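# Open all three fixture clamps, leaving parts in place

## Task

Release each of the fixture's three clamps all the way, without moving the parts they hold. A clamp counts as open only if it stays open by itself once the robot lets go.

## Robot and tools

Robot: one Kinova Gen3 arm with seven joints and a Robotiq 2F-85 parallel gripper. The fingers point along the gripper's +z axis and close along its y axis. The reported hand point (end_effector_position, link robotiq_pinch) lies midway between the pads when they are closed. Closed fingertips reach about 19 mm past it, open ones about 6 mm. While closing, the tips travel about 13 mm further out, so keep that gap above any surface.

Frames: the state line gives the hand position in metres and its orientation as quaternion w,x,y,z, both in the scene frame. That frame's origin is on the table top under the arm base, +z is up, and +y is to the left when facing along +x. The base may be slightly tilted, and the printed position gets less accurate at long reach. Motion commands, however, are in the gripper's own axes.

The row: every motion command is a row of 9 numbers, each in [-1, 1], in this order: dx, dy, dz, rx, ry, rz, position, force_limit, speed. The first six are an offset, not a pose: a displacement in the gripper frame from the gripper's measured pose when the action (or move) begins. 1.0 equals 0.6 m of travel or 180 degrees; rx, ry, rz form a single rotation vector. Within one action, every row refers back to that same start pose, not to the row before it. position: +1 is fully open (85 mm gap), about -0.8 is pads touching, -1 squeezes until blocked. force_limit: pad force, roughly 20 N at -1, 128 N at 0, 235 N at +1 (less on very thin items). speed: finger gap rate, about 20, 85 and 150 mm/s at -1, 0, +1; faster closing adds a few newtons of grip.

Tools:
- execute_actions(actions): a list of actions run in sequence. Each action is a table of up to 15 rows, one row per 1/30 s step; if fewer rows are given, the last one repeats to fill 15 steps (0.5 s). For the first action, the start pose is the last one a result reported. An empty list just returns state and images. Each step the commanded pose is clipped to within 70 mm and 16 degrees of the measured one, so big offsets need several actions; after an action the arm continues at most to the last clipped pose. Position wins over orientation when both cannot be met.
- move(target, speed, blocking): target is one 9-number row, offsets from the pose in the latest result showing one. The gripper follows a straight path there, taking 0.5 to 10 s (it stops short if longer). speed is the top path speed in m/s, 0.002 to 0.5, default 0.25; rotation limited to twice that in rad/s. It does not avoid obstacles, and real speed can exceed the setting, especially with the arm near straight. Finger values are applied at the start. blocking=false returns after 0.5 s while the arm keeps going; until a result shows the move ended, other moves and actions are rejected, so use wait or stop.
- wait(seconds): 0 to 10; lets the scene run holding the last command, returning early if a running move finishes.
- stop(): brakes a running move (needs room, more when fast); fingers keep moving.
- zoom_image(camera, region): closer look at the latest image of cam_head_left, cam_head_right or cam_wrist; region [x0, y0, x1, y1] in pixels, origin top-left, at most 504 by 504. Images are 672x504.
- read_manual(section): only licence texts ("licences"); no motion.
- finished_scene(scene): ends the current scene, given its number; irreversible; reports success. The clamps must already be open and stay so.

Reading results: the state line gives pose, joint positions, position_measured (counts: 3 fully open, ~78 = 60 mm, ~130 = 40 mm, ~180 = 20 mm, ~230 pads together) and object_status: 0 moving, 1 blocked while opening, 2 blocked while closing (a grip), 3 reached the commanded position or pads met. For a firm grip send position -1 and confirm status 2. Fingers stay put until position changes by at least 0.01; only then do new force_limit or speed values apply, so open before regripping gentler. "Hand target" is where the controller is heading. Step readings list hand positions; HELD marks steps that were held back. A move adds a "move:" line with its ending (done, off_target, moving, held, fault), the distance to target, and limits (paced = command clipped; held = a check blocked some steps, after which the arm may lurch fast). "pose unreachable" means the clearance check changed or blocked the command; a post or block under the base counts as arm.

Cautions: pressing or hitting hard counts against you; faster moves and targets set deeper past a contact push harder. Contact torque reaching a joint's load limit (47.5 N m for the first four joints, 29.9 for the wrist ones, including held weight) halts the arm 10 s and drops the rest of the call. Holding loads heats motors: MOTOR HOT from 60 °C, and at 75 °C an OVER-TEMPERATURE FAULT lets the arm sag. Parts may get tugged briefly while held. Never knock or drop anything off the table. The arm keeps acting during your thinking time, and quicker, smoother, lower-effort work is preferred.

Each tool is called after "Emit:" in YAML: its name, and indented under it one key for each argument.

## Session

Emit:
execute_actions:
  actions: []

Emit:
zoom_image:
  camera: "cam_head_left"
  region: [150, 120, 500, 420]

Scene clock: 0.00 s.
end_effector_position=(+0.8933, -0.0939, +0.3526) position_measured=3 object_status=3 end_effector_quat_wxyz=(+0.348, -0.277, +0.890, -0.105)
Joint positions: [ 0.724  1.048 -0.627  0.679 -0.437  0.798  2.713]
Joint velocities: [-0.     0.001  0.     0.    -0.    -0.     0.001]
Motor temperatures (°C, as the motors report them): [30 24 25 25 32 37 42]
Hand target: +0.893, -0.094, +0.353; +0.348, -0.277, +0.890, -0.105

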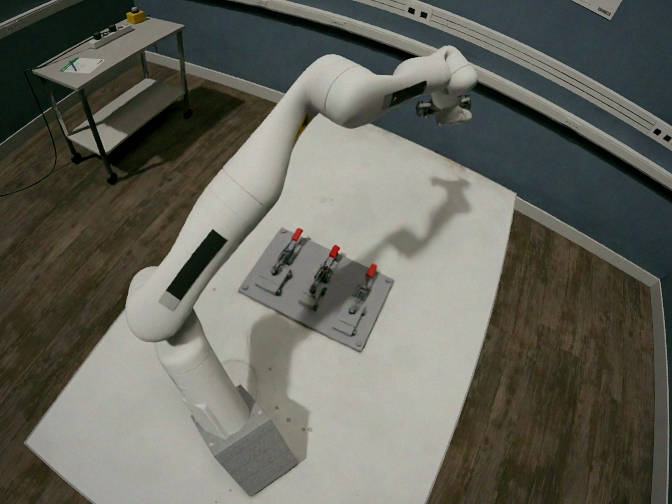

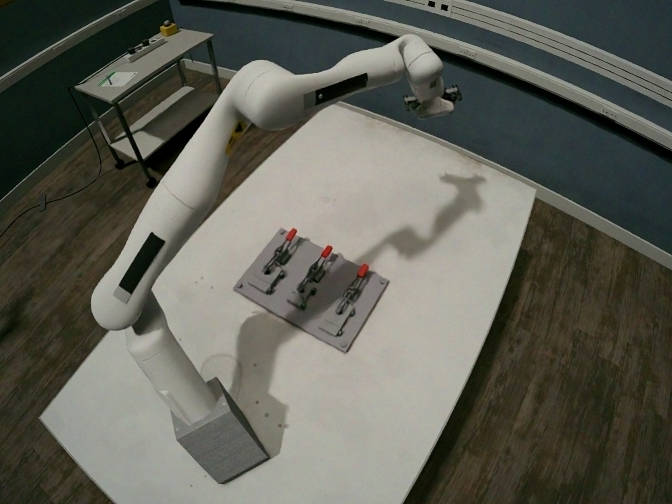

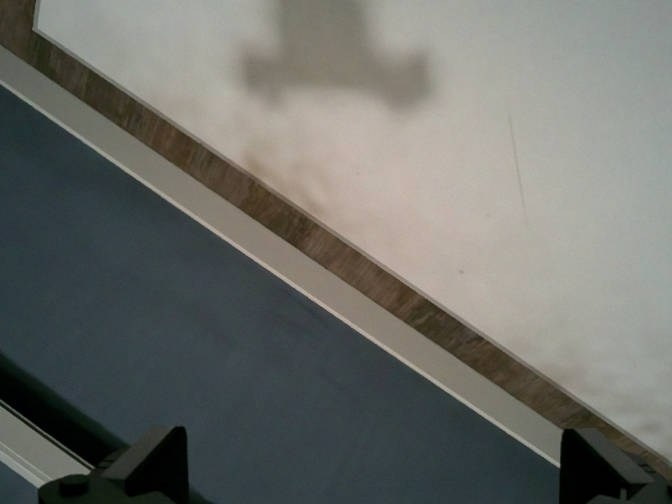

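Region (150, 120, 500, 420) of cam_head_left's 672x504 image, scaled by 1.440, with more detail than that image has; it fills the top 432 rows of this view, and the rest is white.

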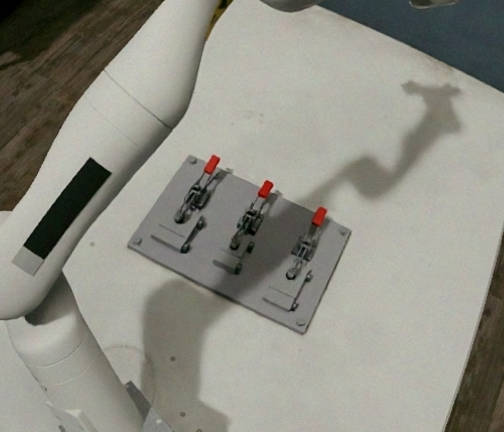

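Emit:
move:
  target: [0.368,0.452,-0.212,-0.069,0.229,0.182,0.2,-0.6,0.5]
  speed: 0.35

Scene clock: 2.13 s.
end_effector_position=(+0.5592, +0.0030, +0.2191) position_measured=104 object_status=3 end_effector_quat_wxyz=(+0.001, -0.001, +1.000, -0.002)
Joint positions: [ 0.736  0.661 -0.463  1.525 -0.395  0.99   2.136]
Joint velocities: [-0.    -0.004 -0.001  0.     0.001 -0.    -0.003]
Motor temperatures (°C, as the motors report them): [30 24 25 25 32 37 42]
Hand target: +0.559, +0.003, +0.219; +0.001, -0.001, +1.000, -0.002
Off the commanded pose: 0.001 m, 0 deg.
move: done

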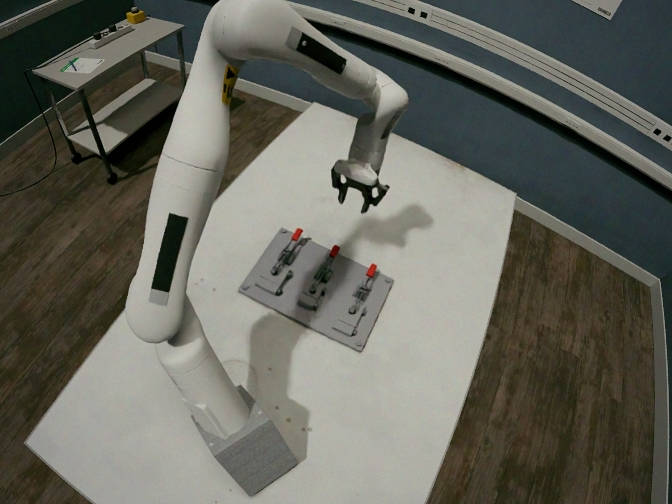

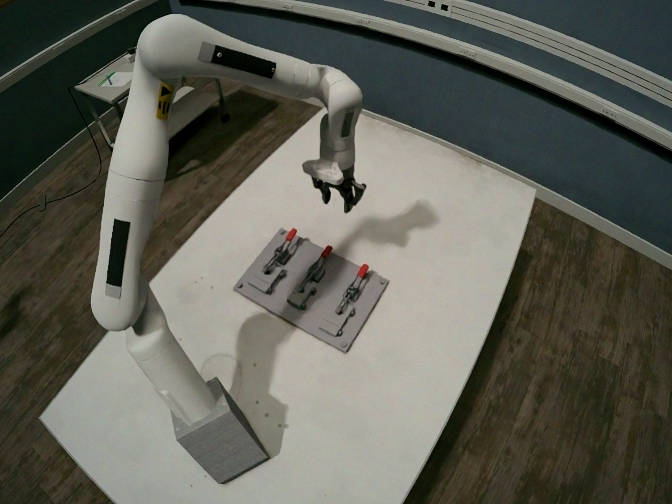

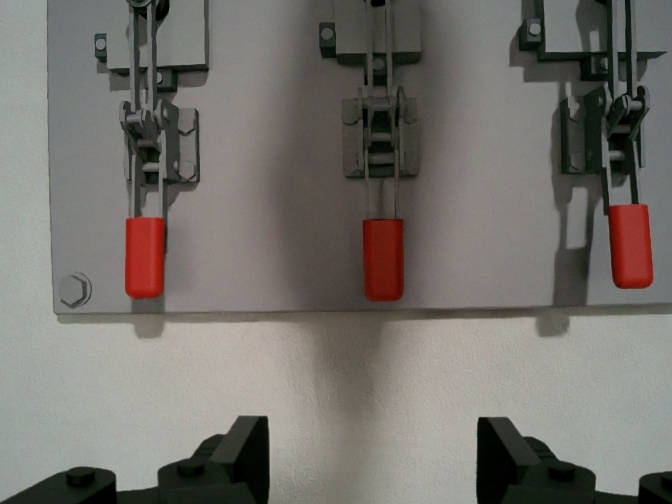

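Emit:
move:
  target: [0.058,-0.168,0.215,0,0,0,0.2,-0.6,0.5]
  speed: 0.25

Scene clock: 3.37 s.
end_effector_position=(+0.5256, -0.0982, +0.0910) position_measured=104 object_status=3 end_effector_quat_wxyz=(+0.002, -0.001, +1.000, -0.002)
Joint positions: [ 0.749  0.962 -0.451  1.584 -0.383  0.696  2.329]
Joint velocities: [-0.     0.008  0.001 -0.001 -0.    -0.     0.001]
Motor temperatures (°C, as the motors report them): [30 24 25 25 32 37 42]
Hand target: +0.525, -0.098, +0.091; +0.001, -0.001, +1.000, -0.002
Off the commanded pose: 0.001 m, 0 deg.
move: done

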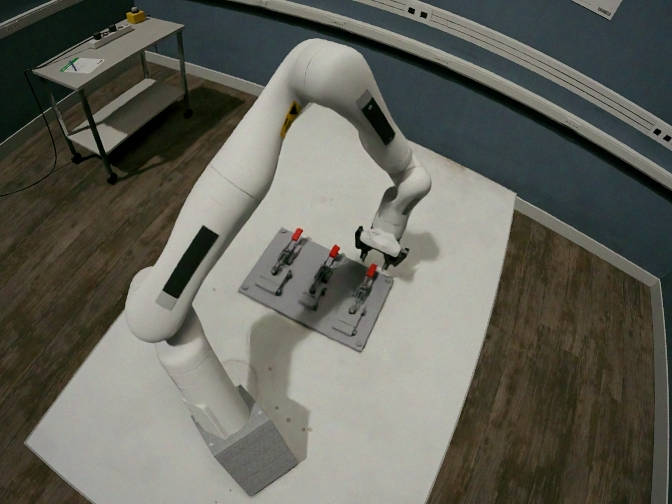

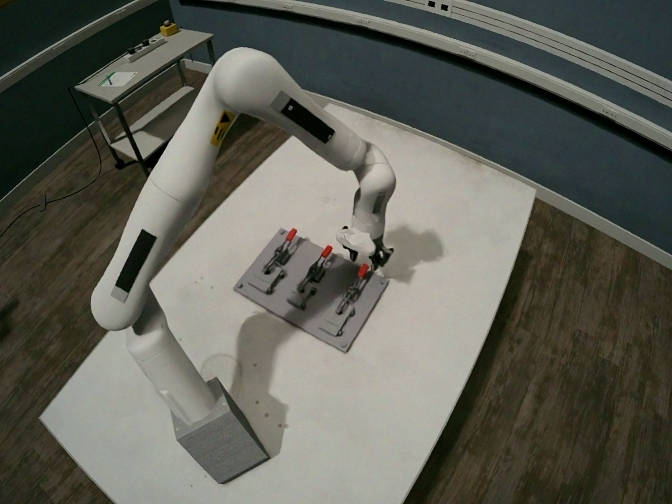

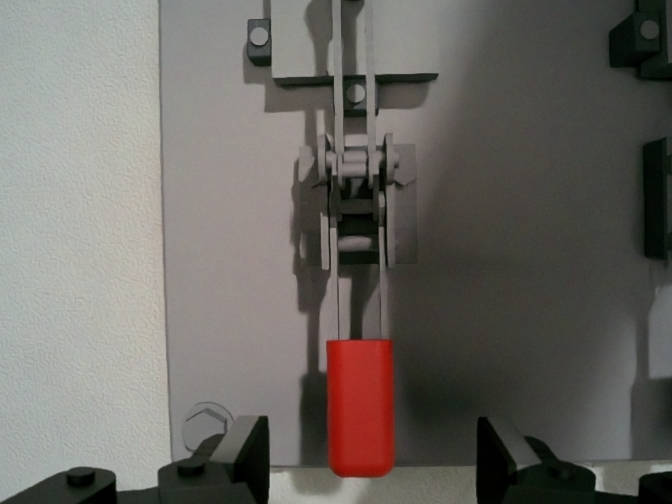

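Emit:
move:
  target: [0.003,-0.0045,0.073,0,0,0,0.2,-0.6,0.5]
  speed: 0.08

Emit:
move:
  target: [0,0,0,0,0,0,-1,-0.6,0]

Emit:
move:
  target: [0.017,0,-0.036,0,0,0,-1,-0.6,0]
  speed: 0.04

Scene clock: 4.40 s.
end_effector_position=(+0.5241, -0.1012, +0.0475) position_measured=104 object_status=3 end_effector_quat_wxyz=(+0.002, -0.001, +1.000, -0.002)
Joint positions: [ 0.71   1.036 -0.457  1.585 -0.388  0.609  2.34 ]
Joint velocities: [-0.002  0.003 -0.    -0.     0.    -0.001 -0.001]
Motor temperatures (°C, as the motors report them): [30 24 25 25 32 37 42]
Hand target: +0.524, -0.101, +0.047; +0.002, -0.001, +1.000, -0.002
Off the commanded pose: 0.000 m, 0 deg.
move: done

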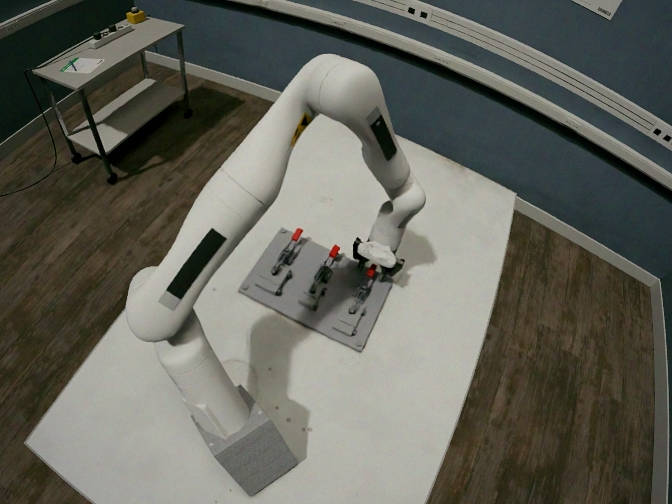

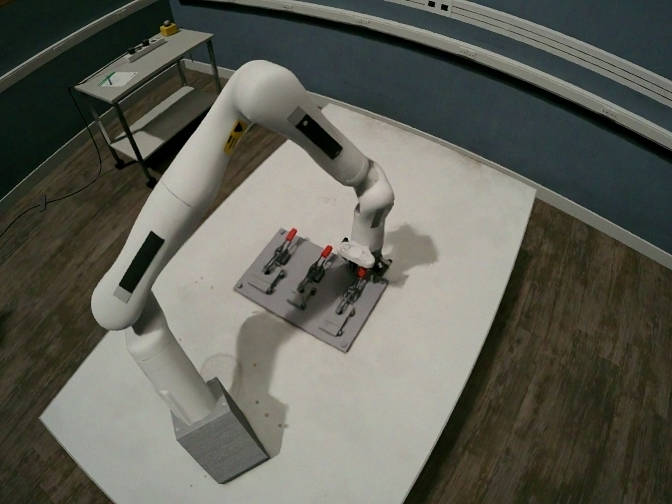

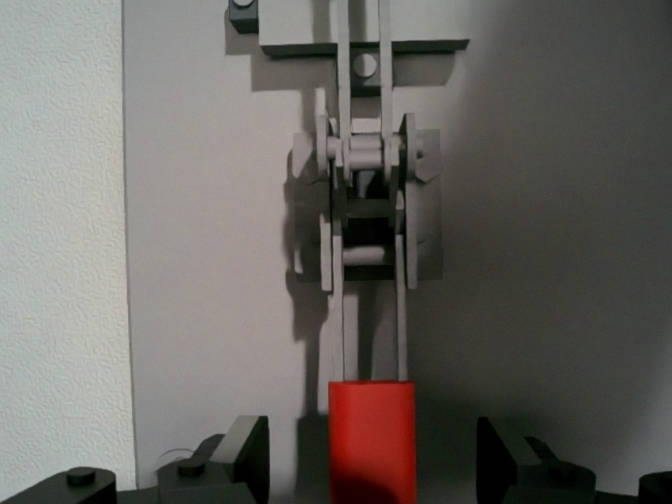

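Scene clock: 5.03 s.
end_effector_position=(+0.5242, -0.1014, +0.0476) position_measured=188 object_status=2 end_effector_quat_wxyz=(+0.002, -0.001, +1.000, -0.002)
Joint positions: [ 0.71   1.036 -0.457  1.585 -0.388  0.609  2.341]
Joint velocities: [ 0.     0.001 -0.     0.     0.001  0.    -0.001]
Motor temperatures (°C, as the motors report them): [30 24 25 25 32 37 42]
Hand target: +0.524, -0.101, +0.048; +0.002, -0.001, +1.000, -0.002
Off the commanded pose: 0.000 m, 0 deg.
move: done

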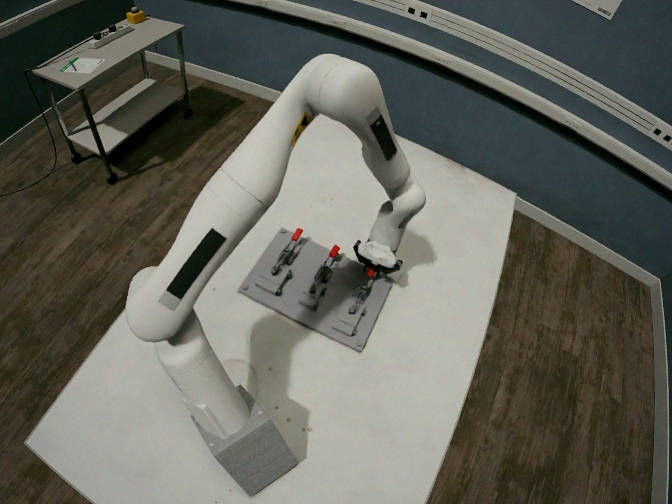

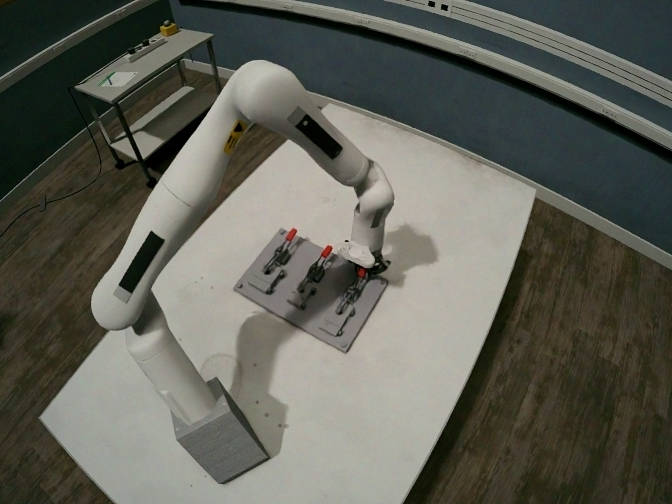

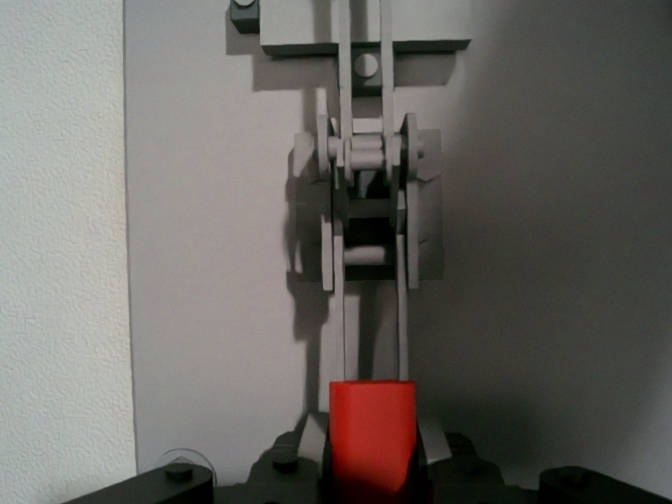

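Scene clock: 5.87 s.
end_effector_position=(+0.5118, -0.1016, +0.0657) position_measured=188 object_status=2 end_effector_quat_wxyz=(-0.001, -0.001, +1.000, -0.002)
Joint positions: [ 0.746  1.002 -0.462  1.622 -0.385  0.625  2.354]
Joint velocities: [ 0.001  0.001 -0.001  0.001  0.001 -0.001  0.   ]
Motor temperatures (°C, as the motors report them): [30 24 25 25 32 37 42]
Hand target: +0.514, -0.101, +0.069; +0.002, -0.001, +1.000, -0.002
Off the commanded pose: 0.004 m, 0 deg.
move: off_target

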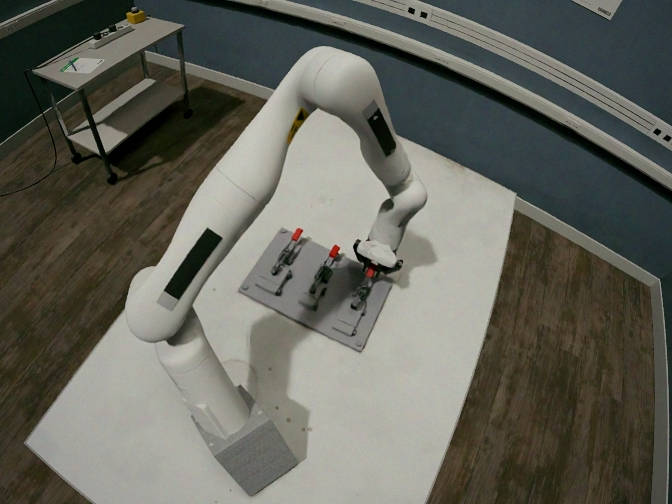

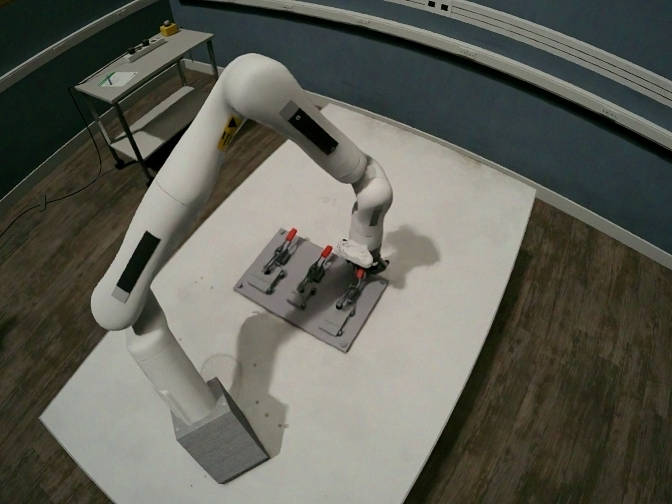

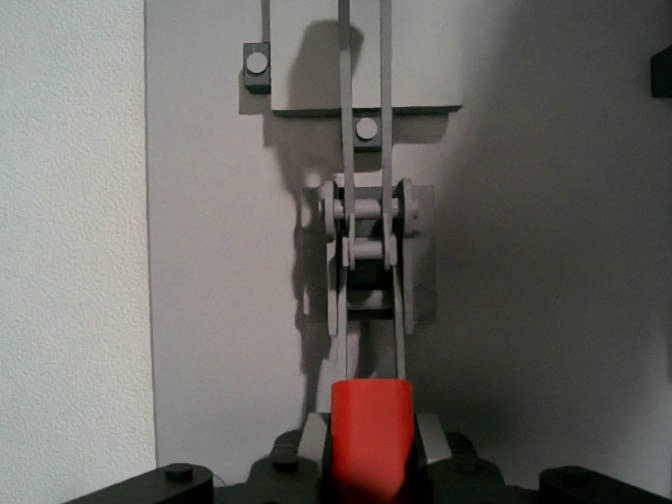

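Emit:
move:
  target: [0.021,0,-0.02,0,0,0,-1,-0.6,0]
  speed: 0.04

Emit:
move:
  target: [0.025,0,-0.011,0,0,0,-1,-0.6,0]
  speed: 0.04

Emit:
move:
  target: [0,0,0,0,0,0,0,-0.6,1]

Emit:
move:
  target: [-0.055,0,-0.024,0,0,0,0,-0.6,1]
  speed: 0.1

Emit:
move:
  target: [0,0,0,0,0,0,-1,-0.6,1]

Emit:
move:
  target: [0.065,0,0,0,0,0,-1,-0.6,1]
  speed: 0.035

Scene clock: 6.73 s.
end_effector_position=(+0.4993, -0.1018, +0.0747) position_measured=188 object_status=2 end_effector_quat_wxyz=(-0.001, -0.002, +1.000, -0.002)
Joint positions: [ 0.775  0.983 -0.47   1.662 -0.385  0.618  2.372]
Joint velocities: [ 0.001  0.    -0.001  0.001  0.001 -0.001  0.001]
Motor temperatures (°C, as the motors report them): [30 24 25 25 32 37 42]
Hand target: +0.499, -0.102, +0.078; -0.001, -0.001, +1.000, -0.002
Off the commanded pose: 0.003 m, 0 deg.
move: done

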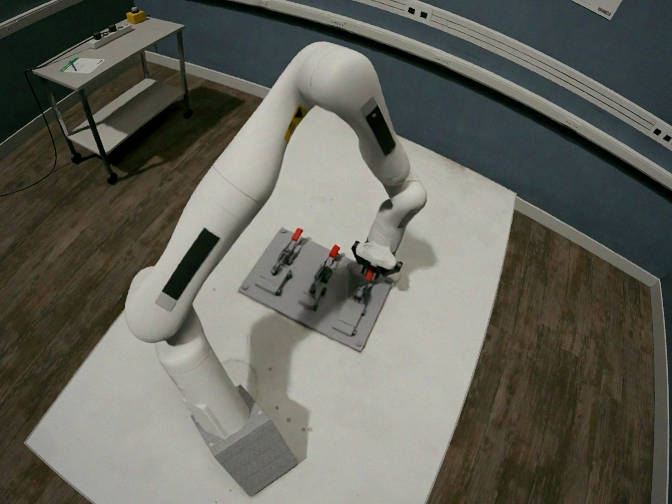

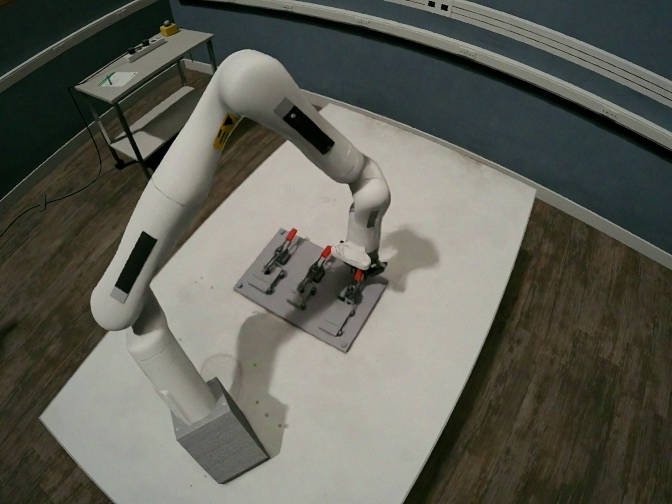

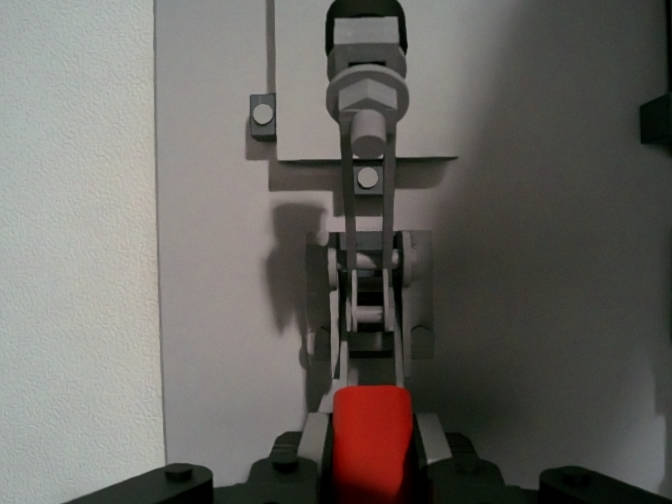

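Scene clock: 7.43 s.
end_effector_position=(+0.4875, -0.1021, +0.0790) position_measured=188 object_status=2 end_effector_quat_wxyz=(+0.001, -0.003, +1.000, -0.003)
Joint positions: [ 0.803  0.971 -0.481  1.705 -0.389  0.594  2.396]
Joint velocities: [ 0.001  0.001  0.     0.001 -0.002 -0.001  0.   ]
Motor temperatures (°C, as the motors report them): [30 24 25 25 32 37 42]
Hand target: +0.484, -0.102, +0.081; -0.001, -0.002, +1.000, -0.002
Off the commanded pose: 0.004 m, 0 deg.
move: off_target

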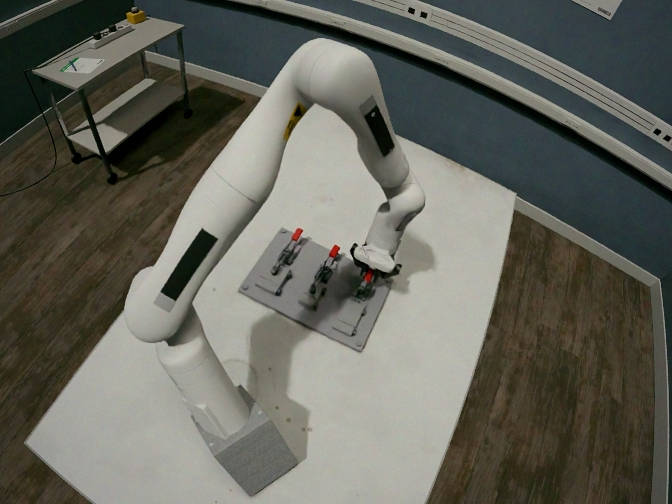

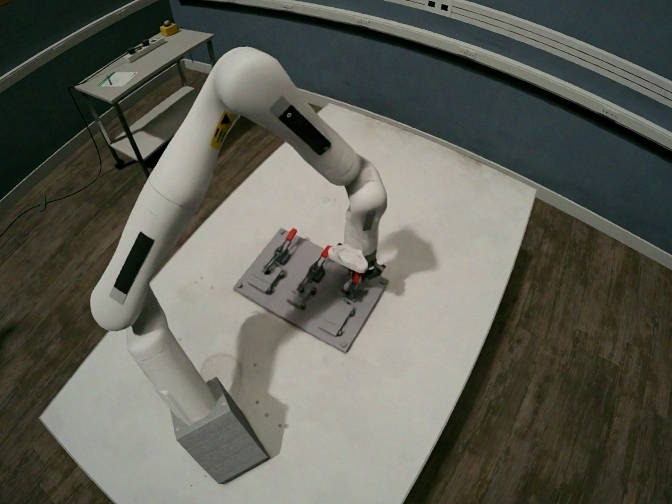

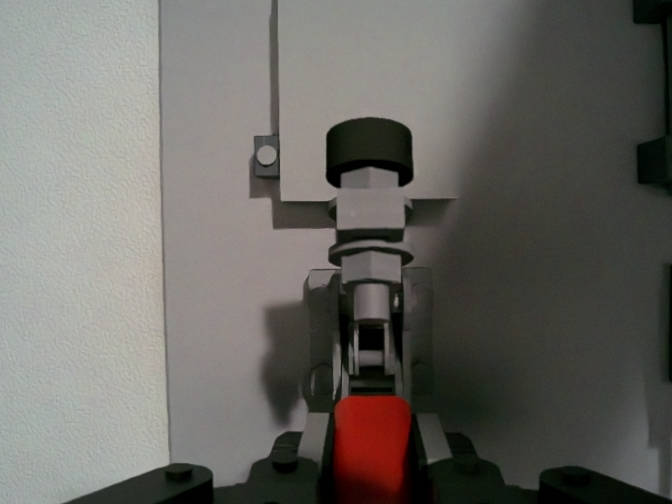

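Scene clock: 7.97 s.
end_effector_position=(+0.4875, -0.1021, +0.0790) position_measured=129 object_status=0 end_effector_quat_wxyz=(+0.001, -0.003, +1.000, -0.002)
Joint positions: [ 0.802  0.971 -0.481  1.705 -0.389  0.594  2.396]
Joint velocities: [ 0.    -0.001  0.     0.     0.     0.     0.002]
Motor temperatures (°C, as the motors report them): [30 24 25 25 32 37 42]
Hand target: +0.488, -0.102, +0.079; +0.001, -0.003, +1.000, -0.003
Off the commanded pose: 0.000 m, 0 deg.
move: done

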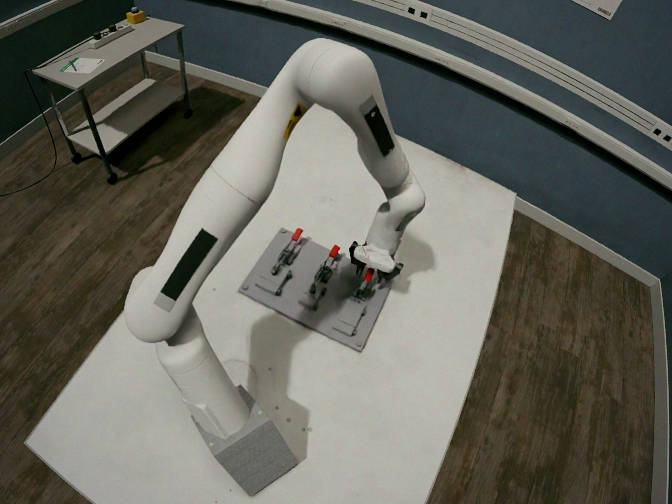

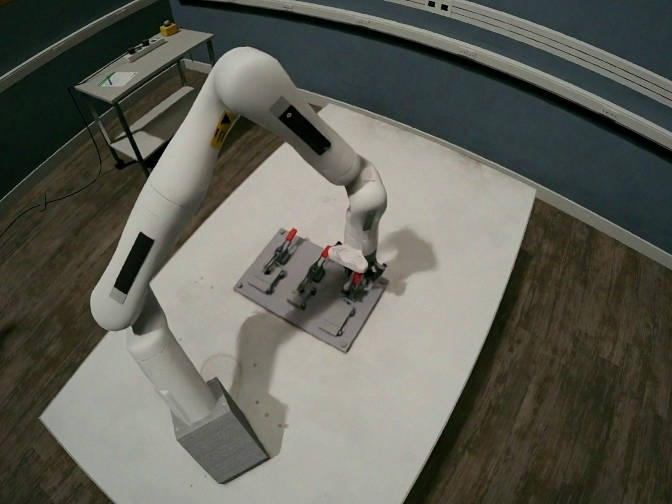

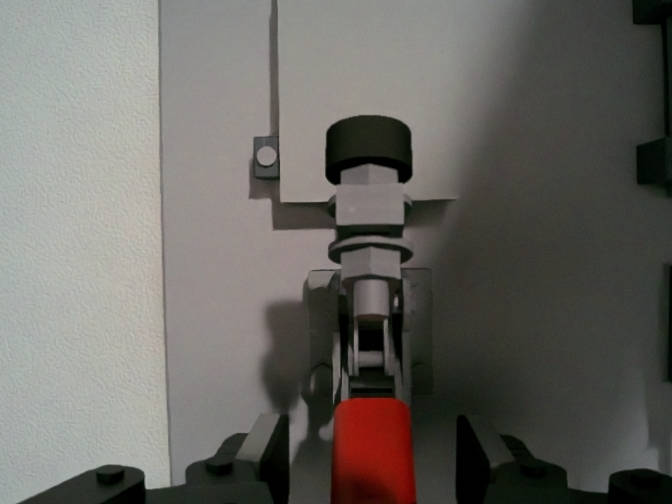

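Scene clock: 8.70 s.
end_effector_position=(+0.5205, -0.1019, +0.0936) position_measured=129 object_status=3 end_effector_quat_wxyz=(+0.002, -0.003, +1.000, -0.002)
Joint positions: [ 0.763  0.96  -0.454  1.595 -0.379  0.694  2.342]
Joint velocities: [-0.003  0.002 -0.002 -0.001  0.001  0.001 -0.001]
Motor temperatures (°C, as the motors report them): [30 24 25 25 32 37 42]
Hand target: +0.521, -0.102, +0.093; +0.001, -0.003, +1.000, -0.002
Off the commanded pose: 0.000 m, 0 deg.
move: done

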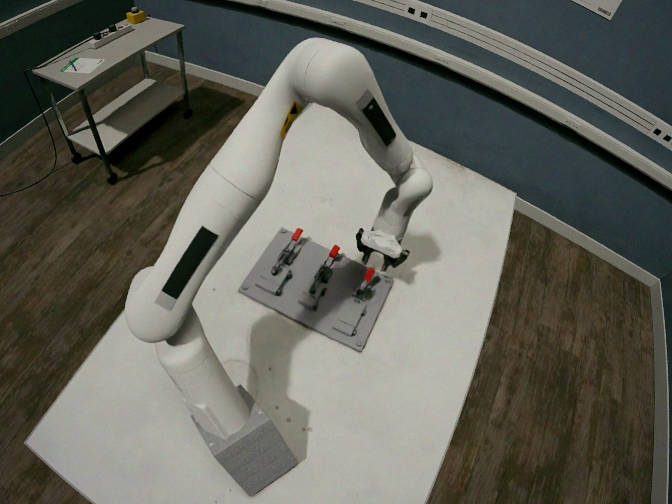

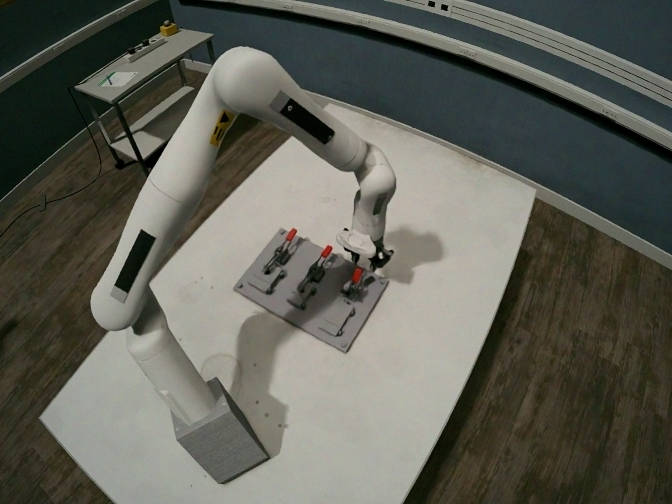

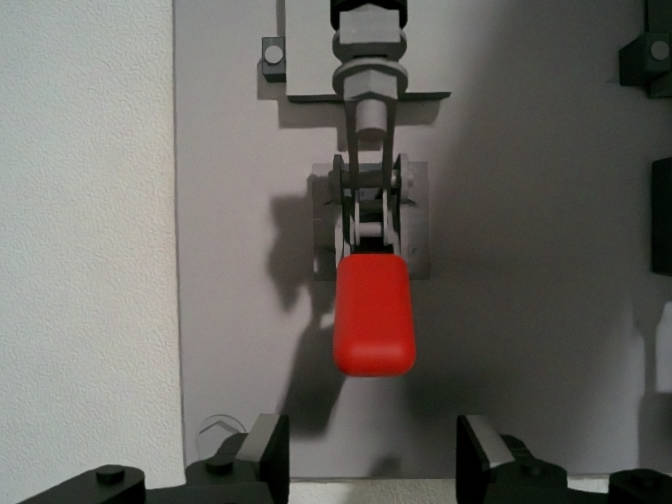

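Scene clock: 9.23 s.
end_effector_position=(+0.5205, -0.1019, +0.0936) position_measured=231 object_status=3 end_effector_quat_wxyz=(+0.002, -0.003, +1.000, -0.002)
Joint positions: [ 0.763  0.96  -0.454  1.595 -0.379  0.694  2.342]
Joint velocities: [ 0.    -0.001 -0.     0.    -0.    -0.     0.002]
Motor temperatures (°C, as the motors report them): [30 24 25 25 32 37 42]
Hand target: +0.521, -0.102, +0.094; +0.002, -0.003, +1.000, -0.002
Off the commanded pose: 0.000 m, 0 deg.
move: done

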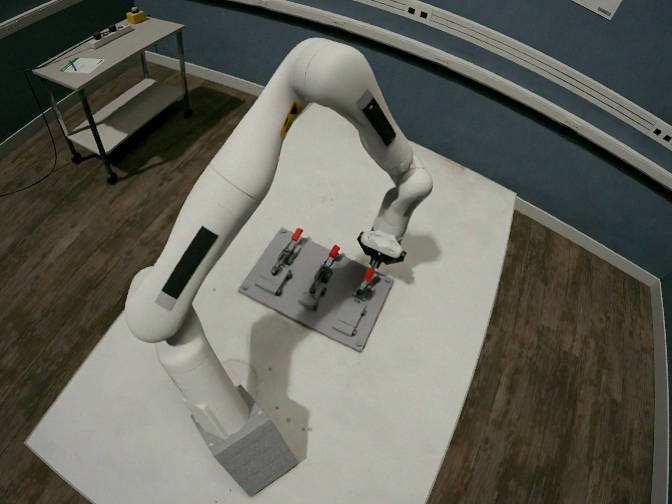

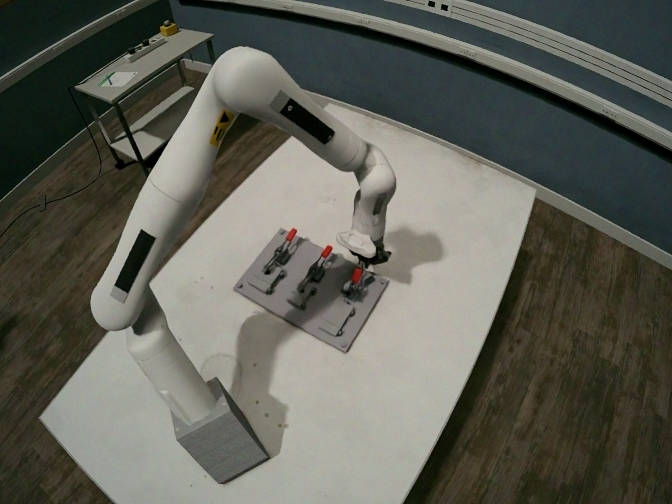

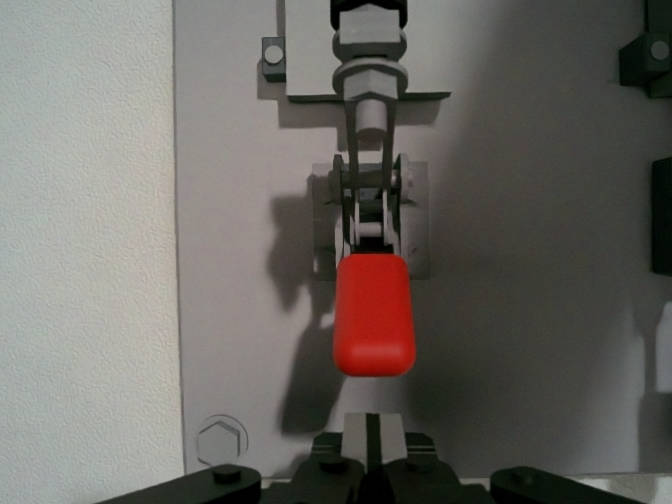

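Scene clock: 10.57 s.
end_effector_position=(+0.4881, -0.1021, +0.0948) position_measured=231 object_status=3 end_effector_quat_wxyz=(+0.007, -0.005, +1.000, -0.005)
Joint positions: [ 0.826  0.941 -0.486  1.715 -0.391  0.608  2.404]
Joint velocities: [ 0.001 -0.002  0.001  0.001 -0.003  0.002  0.002]
Motor temperatures (°C, as the motors report them): [30 24 25 25 32 37 42]
Hand target: +0.481, -0.102, +0.094; +0.001, -0.003, +1.000, -0.003
Off the commanded pose: 0.007 m, 1 deg.
move: off_target

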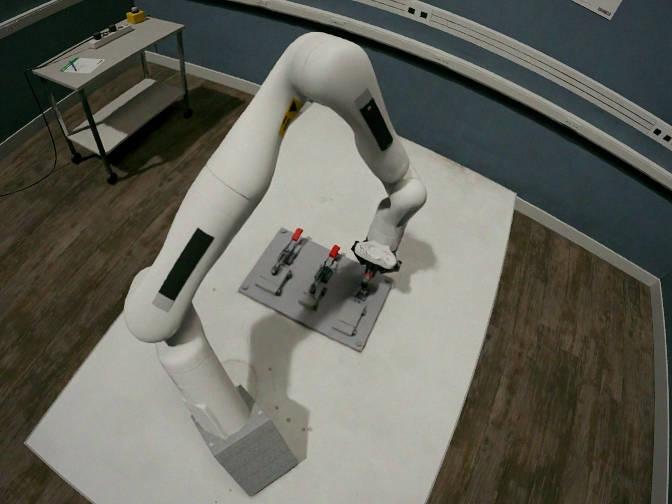

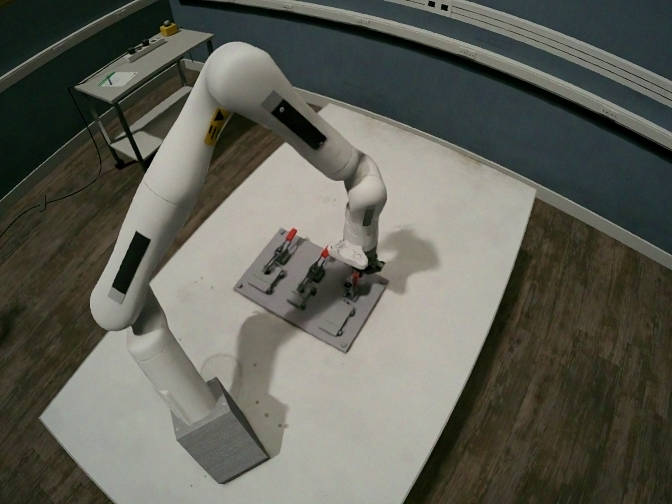

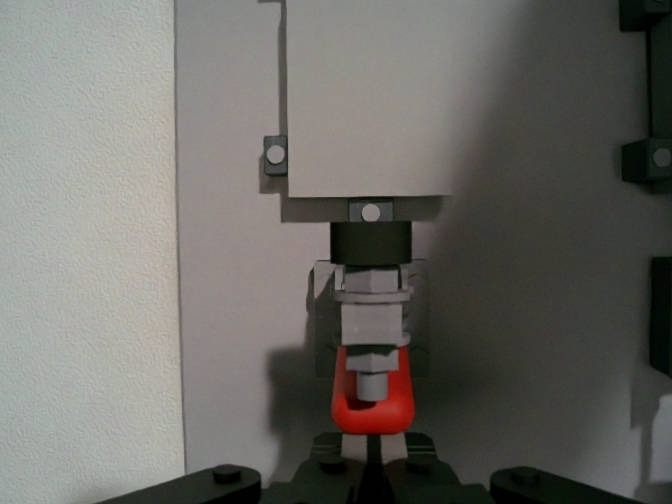

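Emit:
move:
  target: [-0.055,0,0,0,0,0,-1,-0.6,1]
  speed: 0.1

Emit:
move:
  target: [0,0.185,0,0,0,0,0.2,-0.6,0.5]
  speed: 0.2

Scene clock: 11.67 s.
end_effector_position=(+0.5212, -0.1019, +0.0956) position_measured=231 object_status=3 end_effector_quat_wxyz=(+0.008, -0.005, +1.000, -0.005)
Joint positions: [ 0.771  0.954 -0.461  1.607 -0.384  0.677  2.352]
Joint velocities: [-0.005  0.001 -0.002 -0.001  0.001  0.001 -0.002]
Motor temperatures (°C, as the motors report them): [30 24 25 25 32 37 42]
Hand target: +0.521, -0.102, +0.095; +0.007, -0.005, +1.000, -0.005
Off the commanded pose: 0.000 m, 0 deg.
move: done

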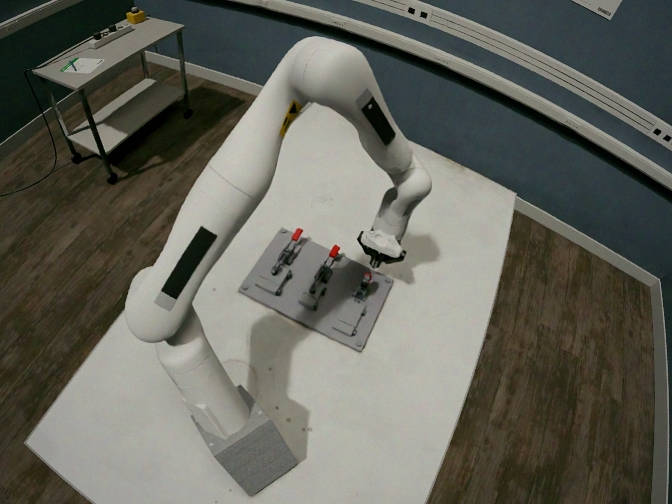

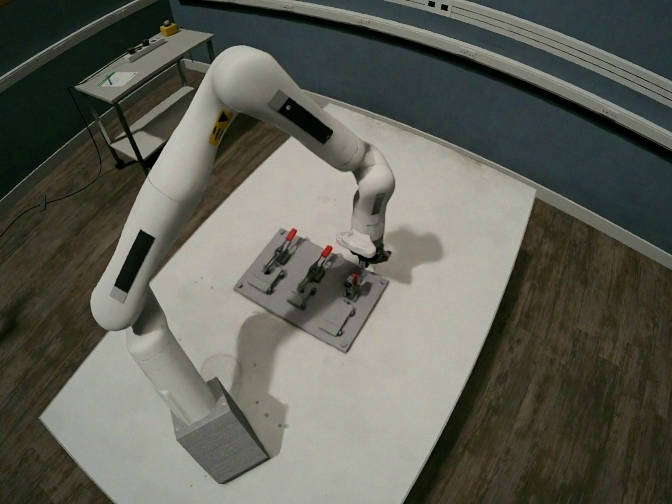

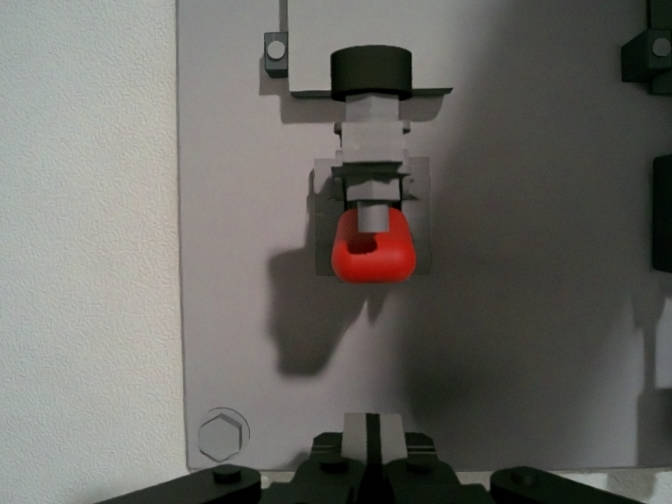

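Scene clock: 12.57 s.
end_effector_position=(+0.5194, +0.0086, +0.0942) position_measured=104 object_status=3 end_effector_quat_wxyz=(+0.007, -0.004, +1.000, -0.005)
Joint positions: [ 0.653  0.785 -0.513  1.774 -0.453  0.58   2.224]
Joint velocities: [-0.004 -0.008 -0.003  0.001  0.003 -0.001 -0.005]
Motor temperatures (°C, as the motors report them): [30 24 25 25 32 37 42]
Hand target: +0.520, +0.009, +0.094; +0.007, -0.005, +1.000, -0.005
Off the commanded pose: 0.001 m, 0 deg.
move: done

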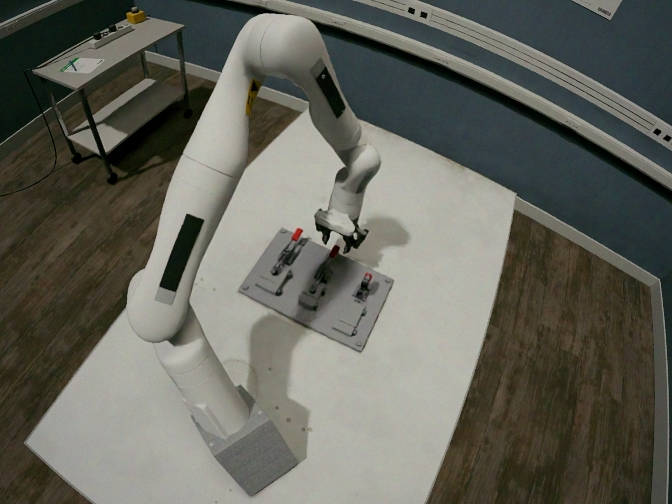

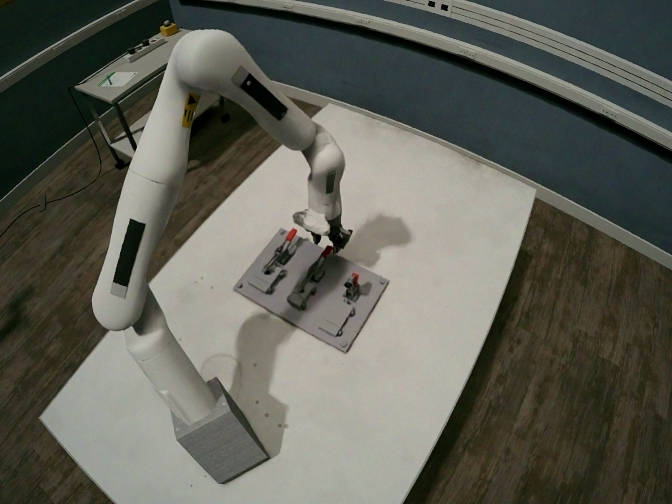

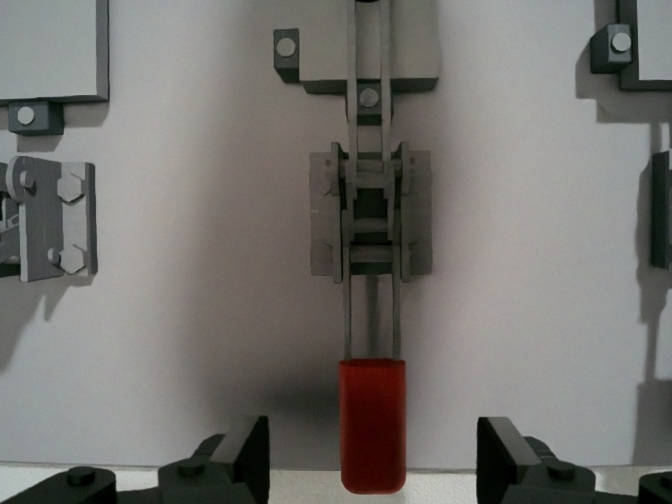

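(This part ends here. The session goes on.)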